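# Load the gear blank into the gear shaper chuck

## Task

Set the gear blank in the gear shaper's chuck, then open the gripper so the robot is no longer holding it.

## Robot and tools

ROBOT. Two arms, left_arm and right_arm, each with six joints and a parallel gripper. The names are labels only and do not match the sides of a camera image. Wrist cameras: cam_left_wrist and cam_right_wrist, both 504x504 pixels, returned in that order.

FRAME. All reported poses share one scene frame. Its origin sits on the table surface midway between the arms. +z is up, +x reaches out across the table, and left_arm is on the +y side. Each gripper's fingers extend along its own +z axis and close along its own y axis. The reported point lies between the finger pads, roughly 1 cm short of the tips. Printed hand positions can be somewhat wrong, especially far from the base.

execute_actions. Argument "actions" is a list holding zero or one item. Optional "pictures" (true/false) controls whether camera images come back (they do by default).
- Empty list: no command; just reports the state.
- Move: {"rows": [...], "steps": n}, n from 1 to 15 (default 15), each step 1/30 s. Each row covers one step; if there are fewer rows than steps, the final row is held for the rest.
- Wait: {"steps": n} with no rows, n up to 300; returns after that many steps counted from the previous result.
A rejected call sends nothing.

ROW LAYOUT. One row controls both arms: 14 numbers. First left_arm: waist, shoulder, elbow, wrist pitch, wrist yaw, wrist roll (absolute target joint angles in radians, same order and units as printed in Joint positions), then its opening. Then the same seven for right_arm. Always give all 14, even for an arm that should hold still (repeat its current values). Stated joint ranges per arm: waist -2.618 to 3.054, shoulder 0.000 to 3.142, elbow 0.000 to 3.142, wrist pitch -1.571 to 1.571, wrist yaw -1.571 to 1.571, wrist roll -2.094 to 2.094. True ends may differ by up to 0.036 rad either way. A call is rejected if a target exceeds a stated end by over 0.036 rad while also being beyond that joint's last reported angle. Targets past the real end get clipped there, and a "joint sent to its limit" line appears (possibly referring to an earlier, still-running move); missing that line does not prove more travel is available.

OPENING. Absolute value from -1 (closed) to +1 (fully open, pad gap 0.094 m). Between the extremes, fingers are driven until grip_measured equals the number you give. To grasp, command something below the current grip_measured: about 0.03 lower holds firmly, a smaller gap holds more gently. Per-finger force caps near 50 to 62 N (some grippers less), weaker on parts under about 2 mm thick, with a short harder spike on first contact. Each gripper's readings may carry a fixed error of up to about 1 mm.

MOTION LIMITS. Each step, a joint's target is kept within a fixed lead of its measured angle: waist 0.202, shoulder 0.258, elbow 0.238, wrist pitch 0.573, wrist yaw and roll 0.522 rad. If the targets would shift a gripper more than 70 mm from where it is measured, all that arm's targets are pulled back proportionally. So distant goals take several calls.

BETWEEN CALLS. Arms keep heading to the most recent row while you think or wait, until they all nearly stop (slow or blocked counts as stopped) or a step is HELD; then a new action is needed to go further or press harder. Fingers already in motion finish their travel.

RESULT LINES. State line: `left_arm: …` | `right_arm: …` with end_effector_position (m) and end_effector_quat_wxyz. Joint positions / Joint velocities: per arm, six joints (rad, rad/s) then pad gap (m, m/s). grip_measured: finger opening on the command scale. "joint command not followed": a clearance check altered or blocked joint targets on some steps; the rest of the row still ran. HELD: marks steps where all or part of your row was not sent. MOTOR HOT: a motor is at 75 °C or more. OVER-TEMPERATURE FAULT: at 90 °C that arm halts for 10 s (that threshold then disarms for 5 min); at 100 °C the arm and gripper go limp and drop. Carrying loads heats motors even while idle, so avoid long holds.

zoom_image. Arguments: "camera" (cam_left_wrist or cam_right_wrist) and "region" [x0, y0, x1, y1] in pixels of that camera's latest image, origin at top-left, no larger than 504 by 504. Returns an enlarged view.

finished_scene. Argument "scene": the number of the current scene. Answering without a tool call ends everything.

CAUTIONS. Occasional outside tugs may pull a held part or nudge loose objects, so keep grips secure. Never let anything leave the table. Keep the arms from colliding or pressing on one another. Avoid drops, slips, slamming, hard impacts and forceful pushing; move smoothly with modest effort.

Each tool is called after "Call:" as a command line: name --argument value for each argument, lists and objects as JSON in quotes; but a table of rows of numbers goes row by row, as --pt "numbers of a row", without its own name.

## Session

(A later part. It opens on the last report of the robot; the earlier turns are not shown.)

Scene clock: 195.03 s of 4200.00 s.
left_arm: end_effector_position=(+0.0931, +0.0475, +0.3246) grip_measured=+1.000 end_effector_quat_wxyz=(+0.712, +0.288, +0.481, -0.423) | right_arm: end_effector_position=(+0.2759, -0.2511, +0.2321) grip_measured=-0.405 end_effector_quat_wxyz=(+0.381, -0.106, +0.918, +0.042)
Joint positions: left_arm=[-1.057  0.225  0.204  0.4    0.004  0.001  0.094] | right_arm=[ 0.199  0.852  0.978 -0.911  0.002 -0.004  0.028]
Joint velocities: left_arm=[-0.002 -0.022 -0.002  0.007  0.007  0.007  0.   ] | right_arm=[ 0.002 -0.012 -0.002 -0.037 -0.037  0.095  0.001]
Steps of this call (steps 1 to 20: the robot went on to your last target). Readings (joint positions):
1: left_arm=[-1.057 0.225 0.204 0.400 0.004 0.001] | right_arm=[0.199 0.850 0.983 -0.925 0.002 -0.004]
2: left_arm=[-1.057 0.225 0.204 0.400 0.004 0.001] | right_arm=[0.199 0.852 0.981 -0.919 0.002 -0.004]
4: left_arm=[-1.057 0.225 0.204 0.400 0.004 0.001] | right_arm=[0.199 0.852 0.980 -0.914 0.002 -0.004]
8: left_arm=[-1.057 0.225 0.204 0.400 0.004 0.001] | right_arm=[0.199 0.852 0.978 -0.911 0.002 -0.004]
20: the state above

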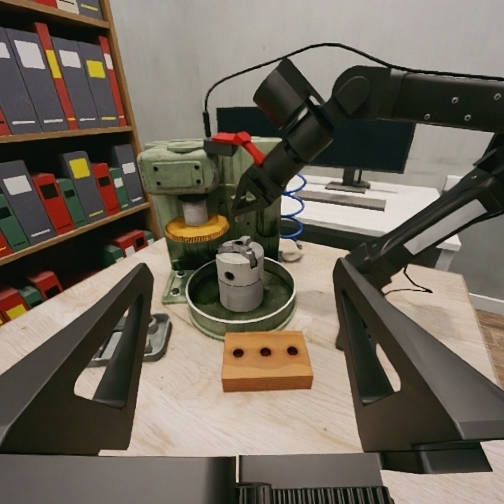

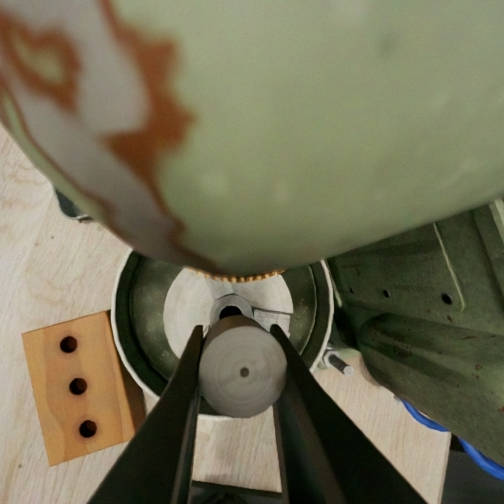

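Call:
execute_actions --actions '[{"rows":[[-1.1,0.2,0.2,0.4,0,0,1,0.19,0.83,1.0,-0.9,0,0,-0.45],[-1.1,0.2,0.2,0.4,0,0,1,0.19,0.8,1.01,-0.93,0,0,-0.45],[-1.15,0.2,0.2,0.4,0,0,1,0.19,0.77,1.02,-0.97,0,0,-0.45],[-1.15,0.2,0.2,0.4,0,0,1,0.19,0.74,1.03,-1.01,0,0,-0.45],[-1.2,0.2,0.2,0.4,0,0,1,0.19,0.71,1.03,-1.05,0,0,-0.45],[-1.2,0.2,0.2,0.4,0,0,1,0.19,0.68,1.03,-1.09,0,0,-0.45],[-1.2,0.2,0.2,0.4,0,0,1,0.19,0.66,1.03,-1.12,0,0,-0.45],[-1.2,0.2,0.2,0.4,0,0,1,0.19,0.66,1.03,-1.12,0,0,-0.45],[-1.2,0.2,0.2,0.4,0,0,1,0.25,0.66,1.03,-1.12,0,0,-0.45],[-1.2,0.2,0.2,0.4,0,0,1,0.31,0.66,1.03,-1.12,0,0,-0.45],[-1.2,0.2,0.2,0.4,0,0,1,0.37,0.66,1.03,-1.12,0,0,-0.45],[-1.2,0.2,0.2,0.4,0,0,1,0.43,0.66,1.03,-1.12,0,0,-0.45],[-1.2,0.2,0.2,0.4,0,0,1,0.49,0.66,1.03,-1.12,0,0,-0.45],[-1.2,0.2,0.2,0.4,0,0,1,0.55,0.66,1.03,-1.12,0,0,-0.45],[-1.2,0.2,0.2,0.4,0,0,1,0.61,0.66,1.03,-1.12,0,0,-0.45]],"steps":15}]' --pictures false

Call:
execute_actions --actions '[{"rows":[[-1.2,0.2,0.2,0.4,0,0,1,0.67,0.66,1.03,-1.12,0,0,-0.45],[-1.2,0.2,0.2,0.4,0,0,1,0.73,0.66,1.03,-1.12,0,0,-0.45],[-1.2,0.2,0.2,0.4,0,0,1,0.79,0.66,1.03,-1.12,0,0,-0.45],[-1.2,0.2,0.2,0.4,0,0,1,0.85,0.66,1.03,-1.12,0,0,-0.45],[-1.2,0.2,0.2,0.4,0,0,1,0.91,0.66,1.03,-1.12,0,0,-0.45],[-1.2,0.2,0.2,0.4,0,0,1,0.97,0.64,0.97,-1.08,0,0,-0.45],[-1.2,0.2,0.2,0.4,0,0,1,1.03,0.61,0.9,-1.04,0,0,-0.45],[-1.2,0.2,0.2,0.4,0,0,1,1.03,0.58,0.83,-1.0,0,0,-0.45],[-1.2,0.2,0.2,0.4,0,0,1,1.03,0.55,0.76,-0.96,0,0,-0.45],[-1.2,0.2,0.2,0.4,0,0,1,1.03,0.52,0.69,-0.92,0,0,-0.45],[-1.2,0.2,0.2,0.4,0,0,1,1.03,0.49,0.62,-0.88,0,0,-0.45],[-1.2,0.2,0.2,0.4,0,0,1,1.03,0.46,0.55,-0.84,0,0,-0.45],[-1.2,0.2,0.2,0.4,0,0,1,1.03,0.43,0.48,-0.8,0,0,-0.45],[-1.2,0.2,0.2,0.4,0,0,1,1.03,0.41,0.43,-0.77,0,0,-0.45],[-1.2,0.2,0.2,0.4,0,0,1,1.03,0.395,0.40,-0.745,0,0,-0.45]],"steps":15}]' --pictures false

Call:
execute_actions --actions '[{"steps":30}]'

Call:
zoom_image --camera "cam_left_wrist" --region '[150, 220, 350, 420]'

Scene clock: 243.50 s of 4200.00 s.
left_arm: end_effector_position=(+0.0642, +0.0341, +0.3246) grip_measured=+1.000 end_effector_quat_wxyz=(+0.682, +0.319, +0.462, -0.470) | right_arm: end_effector_position=(+0.1984, -0.2072, +0.2469) grip_measured=-0.405 end_effector_quat_wxyz=(+0.376, -0.245, +0.888, +0.099)
Joint positions: left_arm=[-1.193  0.225  0.204  0.4   -0.     0.001  0.094] | right_arm=[ 0.509  0.667  1.008 -1.114  0.009 -0.004  0.028]
Joint velocities: left_arm=[-0.017 -0.012 -0.002 -0.022  0.007  0.022  0.   ] | right_arm=[ 1.722  0.002  0.007 -0.095 -0.066  0.037 -0.001]
Steps of this call (steps 1 to 15: the robot went on to your last target; steps 16 to 90: nothing new was sent; then 44.97 s passed at rest; steps 91 to 105: all 15 steps of this action). Readings (joint positions):
91: left_arm=[-1.064 0.225 0.204 0.400 0.002 0.001] | right_arm=[0.199 0.852 0.978 -0.911 0.002 -0.004]
92: left_arm=[-1.076 0.225 0.204 0.400 0.002 0.001] | right_arm=[0.199 0.849 0.978 -0.913 0.002 -0.004]
94: left_arm=[-1.117 0.225 0.204 0.400 -0.001 0.001] | right_arm=[0.199 0.823 0.978 -0.938 0.002 -0.004]
98: left_arm=[-1.190 0.225 0.204 0.400 -0.000 0.001] | right_arm=[0.199 0.708 0.993 -1.042 0.002 -0.004]
105: the state above

Scene clock: 244.00 s of 4200.00 s.
left_arm: end_effector_position=(+0.0642, +0.0341, +0.3246) grip_measured=+1.000 end_effector_quat_wxyz=(+0.682, +0.319, +0.462, -0.470) | right_arm: end_effector_position=(+0.1152, -0.1485, +0.1065) grip_measured=-0.405 end_effector_quat_wxyz=(+0.292, -0.474, +0.813, +0.172)
Joint positions: left_arm=[-1.193  0.225  0.204  0.4   -0.     0.001  0.094] | right_arm=[ 1.022  0.452  0.469 -0.896 -0.007 -0.004  0.028]
Joint velocities: left_arm=[ 0.002 -0.007  0.007  0.022  0.066 -0.066  0.   ] | right_arm=[-0.017 -0.549 -1.687  0.462  0.037 -0.11  -0.   ]
Steps of this call (steps 1 to 15: all 15 steps of this action). Readings (joint positions):
1: left_arm=[-1.193 0.225 0.204 0.400 -0.000 0.001] | right_arm=[0.569 0.667 1.008 -1.117 0.007 -0.004]
2: left_arm=[-1.193 0.225 0.204 0.400 -0.000 0.001] | right_arm=[0.629 0.667 1.008 -1.120 0.006 -0.004]
4: left_arm=[-1.193 0.225 0.204 0.400 -0.000 0.001] | right_arm=[0.749 0.667 1.008 -1.123 0.005 -0.004]
8: left_arm=[-1.193 0.225 0.204 0.400 -0.000 0.001] | right_arm=[0.977 0.639 0.944 -1.070 -0.002 -0.004]
15: the state above

Scene clock: 245.00 s of 4200.00 s.
left_arm: end_effector_position=(+0.0642, +0.0341, +0.3246) grip_measured=+1.000 end_effector_quat_wxyz=(+0.682, +0.319, +0.462, -0.470) | right_arm: end_effector_position=(+0.1203, -0.1402, +0.0926) grip_measured=-0.405 end_effector_quat_wxyz=(+0.313, -0.469, +0.805, +0.184)
Joint positions: left_arm=[-1.193  0.225  0.204  0.4   -0.     0.001  0.094] | right_arm=[ 1.022  0.42   0.376 -0.784 -0.005 -0.004  0.028]
Joint velocities: left_arm=[-0.012  0.002 -0.017 -0.007 -0.066 -0.007  0.   ] | right_arm=[ 0.017  0.002 -0.007  0.051 -0.066  0.022 -0.   ]
Steps of this call (steps 1 to 30: the robot went on to your last target). Readings (joint positions):
1: left_arm=[-1.193 0.225 0.204 0.400 -0.000 0.001] | right_arm=[1.022 0.438 0.422 -0.888 -0.006 -0.004]
2: left_arm=[-1.193 0.225 0.204 0.400 -0.000 0.001] | right_arm=[1.022 0.432 0.393 -0.887 -0.006 -0.004]
4: left_arm=[-1.193 0.225 0.204 0.400 -0.000 0.001] | right_arm=[1.022 0.429 0.376 -0.879 -0.005 -0.004]
8: left_arm=[-1.193 0.225 0.204 0.400 -0.000 0.001] | right_arm=[1.022 0.420 0.376 -0.818 -0.005 -0.004]
30: the state above
All arms were judged still, so your last target was given up. Only a new action makes them travel on or press farther. Fingers that are still opening or closing keep moving.

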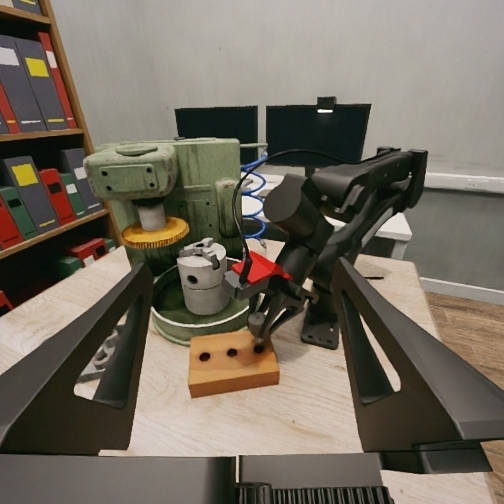

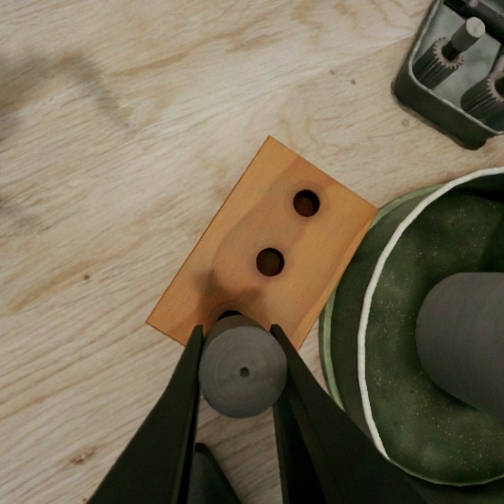

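Region (150, 220, 350, 420) of cam_left_wrist's 504x504 image, scaled by 2.520, with more detail than that image has.

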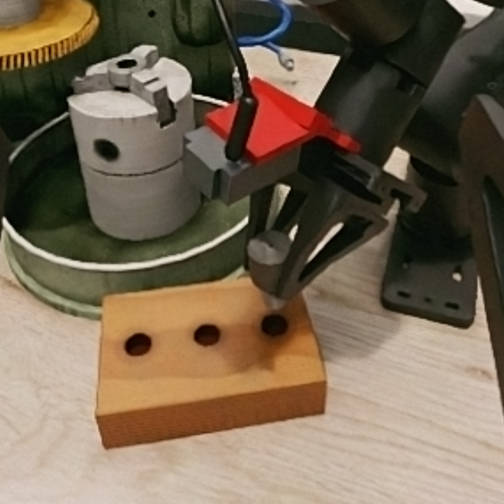

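Call:
execute_actions --actions '[{"rows":[[-1.2,0.2,0.2,0.4,0,0,1,1.03,0.39,0.38,-0.72,0,0,-0.45],[-1.2,0.2,0.2,0.4,0,0,1,1.03,0.39,0.38,-0.72,0,0,-0.45],[-1.2,0.2,0.2,0.4,0,0,1,1.03,0.39,0.38,-0.715,0,0,-0.45],[-1.2,0.2,0.2,0.4,0,0,1,1.03,0.39,0.38,-0.71,0,0,-0.45],[-1.2,0.2,0.2,0.4,0,0,1,1.03,0.388,0.375,-0.705,0,0,-0.45],[-1.2,0.2,0.2,0.4,0,0,1,1.03,0.386,0.368,-0.70,0,0,-0.45],[-1.2,0.2,0.2,0.4,0,0,1,1.03,0.384,0.361,-0.695,0,0,-0.45],[-1.2,0.2,0.2,0.4,0,0,1,1.03,0.382,0.354,-0.69,0,0,-0.45],[-1.2,0.2,0.2,0.4,0,0,1,1.03,0.38,0.347,-0.69,0,0,-0.45],[-1.2,0.2,0.2,0.4,0,0,1,1.03,0.378,0.34,-0.69,0,0,-0.45],[-1.2,0.2,0.2,0.4,0,0,1,1.03,0.376,0.333,-0.69,0,0,-0.45],[-1.2,0.2,0.2,0.4,0,0,1,1.03,0.374,0.326,-0.69,0,0,-0.45]],"steps":15}]' --pictures false

Call:
execute_actions --actions '[{"steps":20}]'

Call:
zoom_image --camera "cam_left_wrist" --region '[200, 280, 320, 400]'

Scene clock: 261.30 s of 4200.00 s.
left_arm: end_effector_position=(+0.0642, +0.0341, +0.3246) grip_measured=+1.000 end_effector_quat_wxyz=(+0.682, +0.319, +0.462, -0.470) | right_arm: end_effector_position=(+0.1224, -0.1365, +0.0859) grip_measured=-0.405 end_effector_quat_wxyz=(+0.325, -0.467, +0.800, +0.190)
Joint positions: left_arm=[-1.193  0.225  0.204  0.4   -0.     0.001  0.094] | right_arm=[ 1.022  0.4    0.33  -0.729 -0.005 -0.004  0.028]
Joint velocities: left_arm=[-0.002  0.002 -0.002 -0.037 -0.022  0.037  0.   ] | right_arm=[ 0.002 -0.012 -0.095  0.007 -0.066 -0.022  0.   ]
Steps of this call (steps 1 to 90: nothing new was sent; then 12.80 s passed at rest; steps 91 to 105: all 15 steps of this action). Readings (joint positions):
91: left_arm=[-1.193 0.225 0.204 0.400 -0.000 0.001] | right_arm=[1.022 0.420 0.376 -0.781 -0.005 -0.004]
92: left_arm=[-1.193 0.225 0.204 0.400 -0.000 0.001] | right_arm=[1.022 0.420 0.376 -0.778 -0.005 -0.004]
94: left_arm=[-1.193 0.225 0.204 0.400 -0.000 0.001] | right_arm=[1.022 0.420 0.376 -0.768 -0.005 -0.004]
98: left_arm=[-1.193 0.225 0.204 0.400 -0.000 0.001] | right_arm=[1.022 0.414 0.371 -0.746 -0.005 -0.004]
105: the state above

Scene clock: 261.97 s of 4200.00 s.
left_arm: end_effector_position=(+0.0642, +0.0341, +0.3246) grip_measured=+1.000 end_effector_quat_wxyz=(+0.682, +0.319, +0.462, -0.470) | right_arm: end_effector_position=(+0.1223, -0.1367, +0.0851) grip_measured=-0.405 end_effector_quat_wxyz=(+0.324, -0.467, +0.801, +0.190)
Joint positions: left_arm=[-1.193  0.225  0.204  0.4   -0.     0.001  0.094] | right_arm=[ 1.022  0.4    0.328 -0.728 -0.005 -0.004  0.028]
Joint velocities: left_arm=[-0.012  0.012  0.007 -0.037 -0.037  0.007  0.   ] | right_arm=[-0.002 -0.007  0.017  0.022 -0.007  0.037 -0.   ]
Steps of this call (steps 1 to 15: the robot went on to your last target; steps 16 to 20: nothing new was sent). Readings (joint positions):
1: left_arm=[-1.193 0.225 0.204 0.400 -0.000 0.001] | right_arm=[1.022 0.400 0.328 -0.729 -0.005 -0.004]
2: left_arm=[-1.193 0.225 0.204 0.400 -0.000 0.001] | right_arm=[1.022 0.400 0.328 -0.729 -0.005 -0.004]
4: left_arm=[-1.193 0.225 0.204 0.400 -0.000 0.001] | right_arm=[1.022 0.400 0.328 -0.728 -0.005 -0.004]
8: left_arm=[-1.193 0.225 0.204 0.400 -0.000 0.001] | right_arm=[1.022 0.400 0.328 -0.728 -0.005 -0.004]
20: the state above
All arms were judged still, so your last target was given up. Only a new action makes them travel on or press farther. Fingers that are still opening or closing keep moving.

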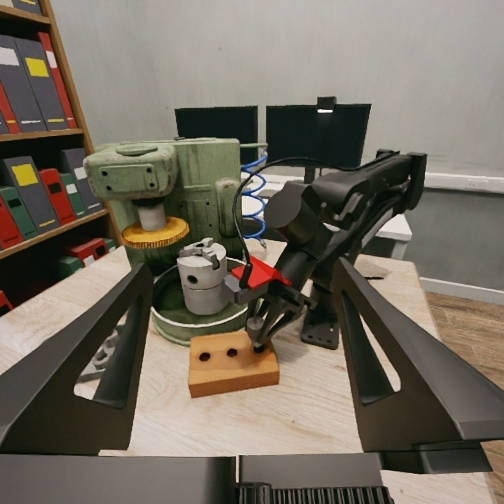

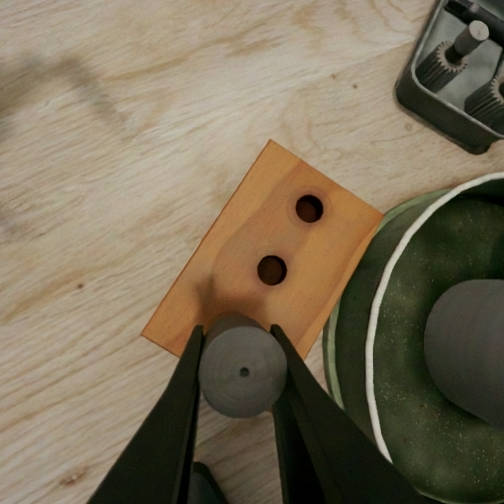

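Region (200, 280, 320, 400) of cam_left_wrist's 504x504 image, scaled by 4.200, with more detail than that image has.

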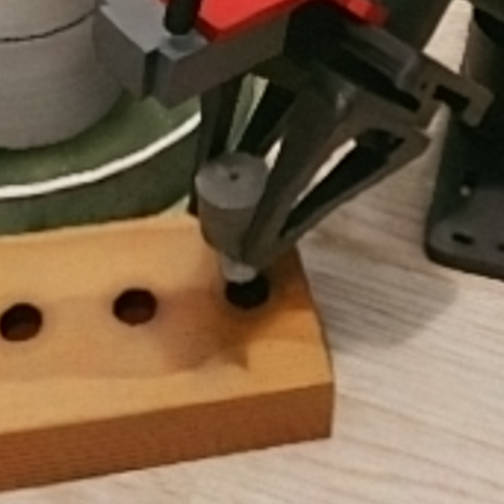

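Call:
execute_actions --actions '[{"rows":[[-1.2,0.2,0.2,0.4,0,0,1,1.035,0.372,0.322,-0.683,0,0,-0.45],[-1.2,0.2,0.2,0.4,0,0,1,1.035,0.371,0.317,-0.679,0,0,-0.45],[-1.2,0.2,0.2,0.4,0,0,1,1.035,0.369,0.312,-0.675,0,0,-0.45],[-1.2,0.2,0.2,0.4,0,0,1,1.035,0.368,0.307,-0.671,0,0,-0.45],[-1.2,0.2,0.2,0.4,0,0,1,1.035,0.366,0.302,-0.667,0,0,-0.45],[-1.2,0.2,0.2,0.4,0,0,1,1.035,0.365,0.297,-0.663,0,0,-0.45],[-1.2,0.2,0.2,0.4,0,0,1,1.035,0.363,0.292,-0.659,0,0,-0.45],[-1.2,0.2,0.2,0.4,0,0,1,1.035,0.362,0.287,-0.655,0,0,-0.45],[-1.2,0.2,0.2,0.4,0,0,1,1.035,0.36,0.282,-0.652,0,0,-0.45],[-1.2,0.2,0.2,0.4,0,0,1,1.035,0.359,0.277,-0.65,0,0,-0.45],[-1.2,0.2,0.2,0.4,0,0,1,1.035,0.357,0.271,-0.648,0,0,-0.45],[-1.2,0.2,0.2,0.4,0,0,1,1.035,0.356,0.265,-0.648,0,0,-0.45]],"steps":15}]' --pictures false

Call:
execute_actions --actions '[{"steps":15}]'

Call:
zoom_image --camera "cam_left_wrist" --region '[200, 280, 320, 400]'

Scene clock: 272.57 s of 4200.00 s.
left_arm: end_effector_position=(+0.0642, +0.0341, +0.3246) grip_measured=+1.000 end_effector_quat_wxyz=(+0.682, +0.319, +0.462, -0.470) | right_arm: end_effector_position=(+0.1209, -0.1375, +0.0696) grip_measured=-0.405 end_effector_quat_wxyz=(+0.321, -0.469, +0.801, +0.189)
Joint positions: left_arm=[-1.193  0.225  0.204  0.4   -0.     0.001  0.094] | right_arm=[ 1.026  0.383  0.269 -0.694 -0.005 -0.004  0.028]
Joint velocities: left_arm=[-0.007  0.002  0.012 -0.022  0.11   0.022  0.   ] | right_arm=[ 0.007 -0.007 -0.046 -0.007  0.022 -0.095 -0.001]
Steps of this call (steps 1 to 90: nothing new was sent; then 7.10 s passed at rest; steps 91 to 105: all 15 steps of this action). Readings (joint positions):
91: left_arm=[-1.193 0.225 0.204 0.400 -0.000 0.001] | right_arm=[1.022 0.400 0.328 -0.728 -0.005 -0.004]
92: left_arm=[-1.193 0.225 0.204 0.400 -0.000 0.001] | right_arm=[1.023 0.400 0.328 -0.726 -0.005 -0.004]
94: left_arm=[-1.193 0.225 0.204 0.400 -0.000 0.001] | right_arm=[1.025 0.399 0.323 -0.718 -0.005 -0.004]
98: left_arm=[-1.193 0.225 0.204 0.400 -0.000 0.001] | right_arm=[1.026 0.390 0.302 -0.705 -0.005 -0.004]
105: the state above

Scene clock: 273.07 s of 4200.00 s.
left_arm: end_effector_position=(+0.0642, +0.0341, +0.3246) grip_measured=+1.000 end_effector_quat_wxyz=(+0.682, +0.319, +0.462, -0.470) | right_arm: end_effector_position=(+0.1214, -0.1367, +0.0702) grip_measured=-0.405 end_effector_quat_wxyz=(+0.323, -0.469, +0.800, +0.190)
Joint positions: left_arm=[-1.193  0.225  0.204  0.4   -0.     0.001  0.094] | right_arm=[ 1.026  0.383  0.268 -0.687 -0.005 -0.004  0.028]
Joint velocities: left_arm=[ 0.002  0.022  0.002 -0.037 -0.081 -0.007  0.   ] | right_arm=[ 0.007  0.002 -0.002 -0.037 -0.022  0.081  0.   ]
Steps of this call (steps 1 to 15: the robot went on to your last target). Readings (joint positions):
1: left_arm=[-1.193 0.225 0.204 0.400 -0.000 0.001] | right_arm=[1.026 0.383 0.268 -0.694 -0.005 -0.004]
2: left_arm=[-1.193 0.225 0.204 0.400 -0.000 0.001] | right_arm=[1.026 0.383 0.268 -0.694 -0.005 -0.004]
4: left_arm=[-1.193 0.225 0.204 0.400 -0.000 0.001] | right_arm=[1.026 0.383 0.268 -0.691 -0.005 -0.004]
8: left_arm=[-1.193 0.225 0.204 0.400 -0.000 0.001] | right_arm=[1.026 0.383 0.268 -0.688 -0.005 -0.004]
15: the state above
All arms were judged still, so your last target was given up. Only a new action makes them travel on or press farther. Fingers that are still opening or closing keep moving.

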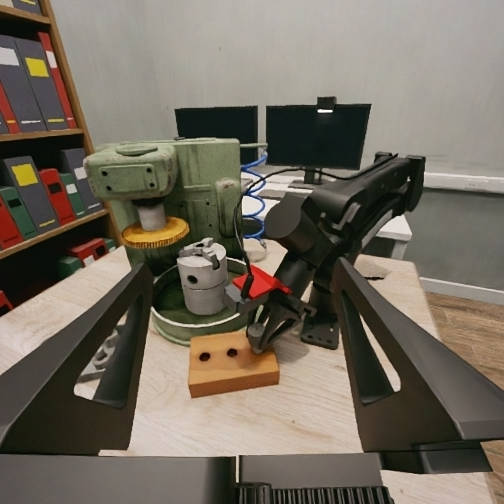

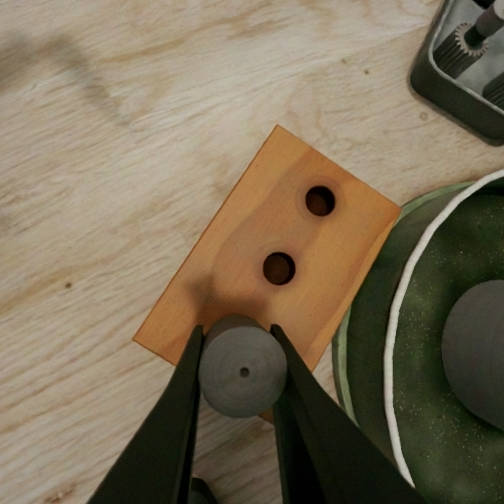

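Region (200, 280, 320, 400) of cam_left_wrist's 504x504 image, scaled by 4.200, with more detail than that image has.

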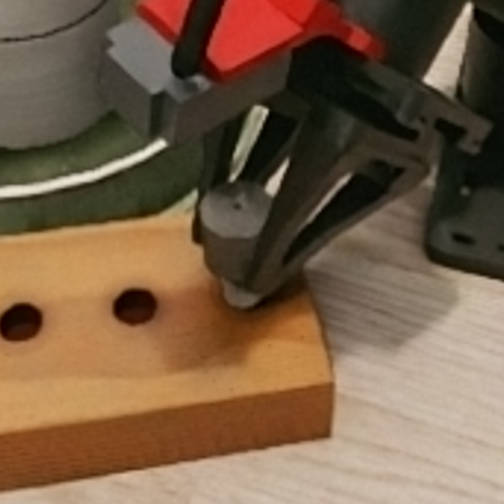

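Going in. Continue down, then release.

Call:
execute_actions --actions '[{"rows":[[-1.2,0.2,0.2,0.4,0,0,1,1.035,0.355,0.26,-0.641,0,0,-0.45],[-1.2,0.2,0.2,0.4,0,0,1,1.035,0.354,0.255,-0.637,0,0,-0.45],[-1.2,0.2,0.2,0.4,0,0,1,1.035,0.353,0.25,-0.633,0,0,-0.45],[-1.2,0.2,0.2,0.4,0,0,1,1.035,0.352,0.245,-0.629,0,0,-0.45],[-1.2,0.2,0.2,0.4,0,0,1,1.035,0.351,0.24,-0.625,0,0,-0.45],[-1.2,0.2,0.2,0.4,0,0,1,1.035,0.35,0.235,-0.621,0,0,-0.45],[-1.2,0.2,0.2,0.4,0,0,1,1.035,0.349,0.23,-0.617,0,0,-0.45],[-1.2,0.2,0.2,0.4,0,0,1,1.035,0.348,0.225,-0.613,0,0,-0.45],[-1.2,0.2,0.2,0.4,0,0,1,1.035,0.346,0.22,-0.61,0,0,-0.45],[-1.2,0.2,0.2,0.4,0,0,1,1.035,0.345,0.215,-0.607,0,0,-0.45],[-1.2,0.2,0.2,0.4,0,0,1,1.035,0.344,0.21,-0.605,0,0,-0.45]],"steps":15}]' --pictures false

Call:
execute_actions --actions '[{"steps":10}]' --pictures false

Scene clock: 281.33 s of 4200.00 s.
left_arm: end_effector_position=(+0.0642, +0.0341, +0.3246) grip_measured=+1.000 end_effector_quat_wxyz=(+0.682, +0.319, +0.462, -0.470) | right_arm: end_effector_position=(+0.1244, -0.1314, +0.0675) grip_measured=-0.405 end_effector_quat_wxyz=(+0.340, -0.465, +0.793, +0.200)
Joint positions: left_arm=[-1.193  0.225  0.204  0.4   -0.     0.001  0.094] | right_arm=[ 1.026  0.365  0.228 -0.625 -0.005 -0.004  0.028]
Joint velocities: left_arm=[-0.027 -0.017 -0.002  0.066  0.051 -0.022  0.   ] | right_arm=[-0.012 -0.002 -0.022  0.007 -0.037 -0.022  0.   ]
Steps of this call (steps 1 to 90: nothing new was sent; then 4.77 s passed at rest; steps 91 to 105: all 15 steps of this action). Readings (joint positions):
91: left_arm=[-1.193 0.225 0.204 0.400 -0.000 0.001] | right_arm=[1.026 0.383 0.268 -0.686 -0.005 -0.004]
92: left_arm=[-1.193 0.225 0.204 0.400 -0.000 0.001] | right_arm=[1.026 0.383 0.268 -0.685 -0.005 -0.004]
94: left_arm=[-1.193 0.225 0.204 0.400 -0.000 0.001] | right_arm=[1.026 0.383 0.263 -0.676 -0.005 -0.004]
98: left_arm=[-1.193 0.225 0.204 0.400 -0.000 0.001] | right_arm=[1.026 0.375 0.246 -0.653 -0.005 -0.004]
105: the state above

Scene clock: 281.67 s of 4200.00 s.
left_arm: end_effector_position=(+0.0642, +0.0341, +0.3246) grip_measured=+1.000 end_effector_quat_wxyz=(+0.682, +0.319, +0.462, -0.470) | right_arm: end_effector_position=(+0.1246, -0.1310, +0.0674) grip_measured=-0.405 end_effector_quat_wxyz=(+0.341, -0.465, +0.793, +0.200)
Joint positions: left_arm=[-1.193  0.225  0.204  0.4   -0.     0.001  0.094] | right_arm=[ 1.026  0.365  0.226 -0.62  -0.005 -0.004  0.028]
Joint velocities: left_arm=[-0.012 -0.007  0.012 -0.007 -0.007  0.022  0.   ] | right_arm=[ 0.007 -0.007  0.002  0.007 -0.022 -0.051 -0.001]
Steps of this call (steps 1 to 10: the robot went on to your last target). Readings (joint positions):
1: left_arm=[-1.193 0.225 0.204 0.400 -0.000 0.001] | right_arm=[1.026 0.365 0.228 -0.623 -0.005 -0.004]
2: left_arm=[-1.193 0.225 0.204 0.400 -0.000 0.001] | right_arm=[1.026 0.365 0.228 -0.622 -0.005 -0.004]
4: left_arm=[-1.193 0.225 0.204 0.400 -0.000 0.001] | right_arm=[1.026 0.365 0.227 -0.621 -0.005 -0.004]
8: left_arm=[-1.193 0.225 0.204 0.400 -0.000 0.001] | right_arm=[1.026 0.365 0.227 -0.620 -0.005 -0.004]
10: the state above

Call:
execute_actions --actions '[{"rows":[[-1.2,0.2,0.2,0.4,0,0,1,1.035,0.35,0.24,-0.63,0,0,-0.45],[-1.2,0.2,0.2,0.4,0,0,1,1.035,0.355,0.25,-0.64,0,0,-0.45],[-1.2,0.2,0.2,0.4,0,0,1,1.035,0.36,0.26,-0.65,0,0,-0.45],[-1.2,0.2,0.2,0.4,0,0,1,1.035,0.365,0.27,-0.66,0,0,-0.45],[-1.2,0.2,0.2,0.4,0,0,1,1.035,0.37,0.28,-0.67,0,0,-0.45],[-1.2,0.2,0.2,0.4,0,0,1,1.035,0.37,0.29,-0.68,0,0,-0.45],[-1.2,0.2,0.2,0.4,0,0,1,1.035,0.37,0.30,-0.69,0,0,-0.45],[-1.2,0.2,0.2,0.4,0,0,1,1.035,0.37,0.31,-0.70,0,0,-0.45]],"steps":15}]' --pictures false

Call:
execute_actions --actions '[{"steps":15}]'

Call:
zoom_image --camera "cam_left_wrist" --region '[200, 280, 320, 400]'

Scene clock: 291.20 s of 4200.00 s.
left_arm: end_effector_position=(+0.0642, +0.0341, +0.3246) grip_measured=+1.000 end_effector_quat_wxyz=(+0.682, +0.319, +0.462, -0.470) | right_arm: end_effector_position=(+0.1213, -0.1369, +0.0751) grip_measured=-0.405 end_effector_quat_wxyz=(+0.329, -0.467, +0.798, +0.193)
Joint positions: left_arm=[-1.193  0.225  0.204  0.4   -0.     0.001  0.094] | right_arm=[ 1.026  0.365  0.278 -0.701 -0.005 -0.004  0.028]
Joint velocities: left_arm=[-0.007 -0.002 -0.017  0.037 -0.022 -0.081  0.   ] | right_arm=[-0.002  0.012  0.007 -0.125  0.022  0.037  0.001]
Steps of this call (steps 1 to 15: the robot went on to your last target; steps 16 to 90: nothing new was sent; then 6.03 s passed at rest; steps 91 to 105: all 15 steps of this action). Readings (joint positions):
91: left_arm=[-1.193 0.225 0.204 0.400 -0.000 0.001] | right_arm=[1.026 0.365 0.226 -0.620 -0.005 -0.004]
92: left_arm=[-1.193 0.225 0.204 0.400 -0.000 0.001] | right_arm=[1.026 0.365 0.226 -0.621 -0.005 -0.004]
94: left_arm=[-1.193 0.225 0.204 0.400 -0.000 0.001] | right_arm=[1.026 0.365 0.231 -0.628 -0.005 -0.004]
98: left_arm=[-1.193 0.225 0.204 0.400 -0.000 0.001] | right_arm=[1.026 0.365 0.257 -0.675 -0.005 -0.004]
105: the state above

Scene clock: 291.70 s of 4200.00 s.
left_arm: end_effector_position=(+0.0642, +0.0341, +0.3246) grip_measured=+1.000 end_effector_quat_wxyz=(+0.682, +0.319, +0.462, -0.470) | right_arm: end_effector_position=(+0.1202, -0.1387, +0.0730) grip_measured=-0.405 end_effector_quat_wxyz=(+0.324, -0.469, +0.799, +0.191)
Joint positions: left_arm=[-1.193  0.225  0.204  0.4   -0.     0.001  0.094] | right_arm=[ 1.026  0.365  0.278 -0.713 -0.005 -0.004  0.028]
Joint velocities: left_arm=[-0.017 -0.007  0.002  0.022 -0.007  0.051  0.   ] | right_arm=[ 0.012 -0.007 -0.002  0.022  0.007 -0.051 -0.   ]
Steps of this call (steps 1 to 15: the robot went on to your last target). Readings (joint positions):
1: left_arm=[-1.193 0.225 0.204 0.400 -0.000 0.001] | right_arm=[1.026 0.365 0.278 -0.704 -0.005 -0.004]
2: left_arm=[-1.193 0.225 0.204 0.400 -0.000 0.001] | right_arm=[1.026 0.365 0.278 -0.707 -0.005 -0.004]
4: left_arm=[-1.193 0.225 0.204 0.400 -0.000 0.001] | right_arm=[1.026 0.365 0.278 -0.710 -0.005 -0.004]
8: left_arm=[-1.193 0.225 0.204 0.400 -0.000 0.001] | right_arm=[1.026 0.365 0.278 -0.712 -0.005 -0.004]
15: the state above

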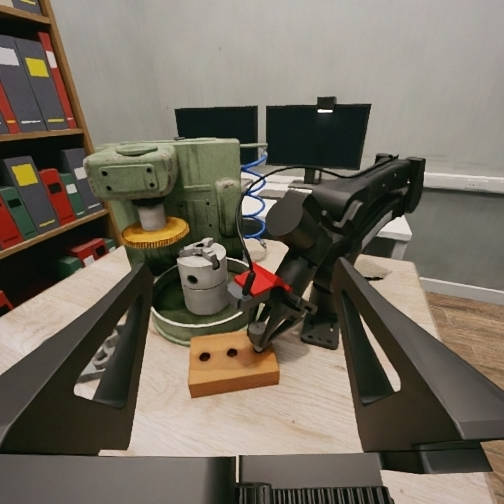

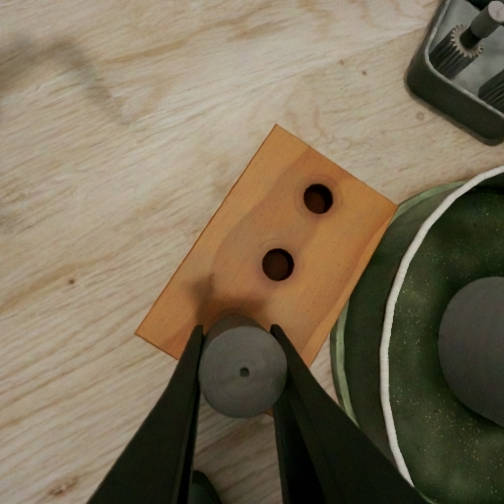

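Region (200, 280, 320, 400) of cam_left_wrist's 504x504 image, scaled by 4.200, with more detail than that image has.

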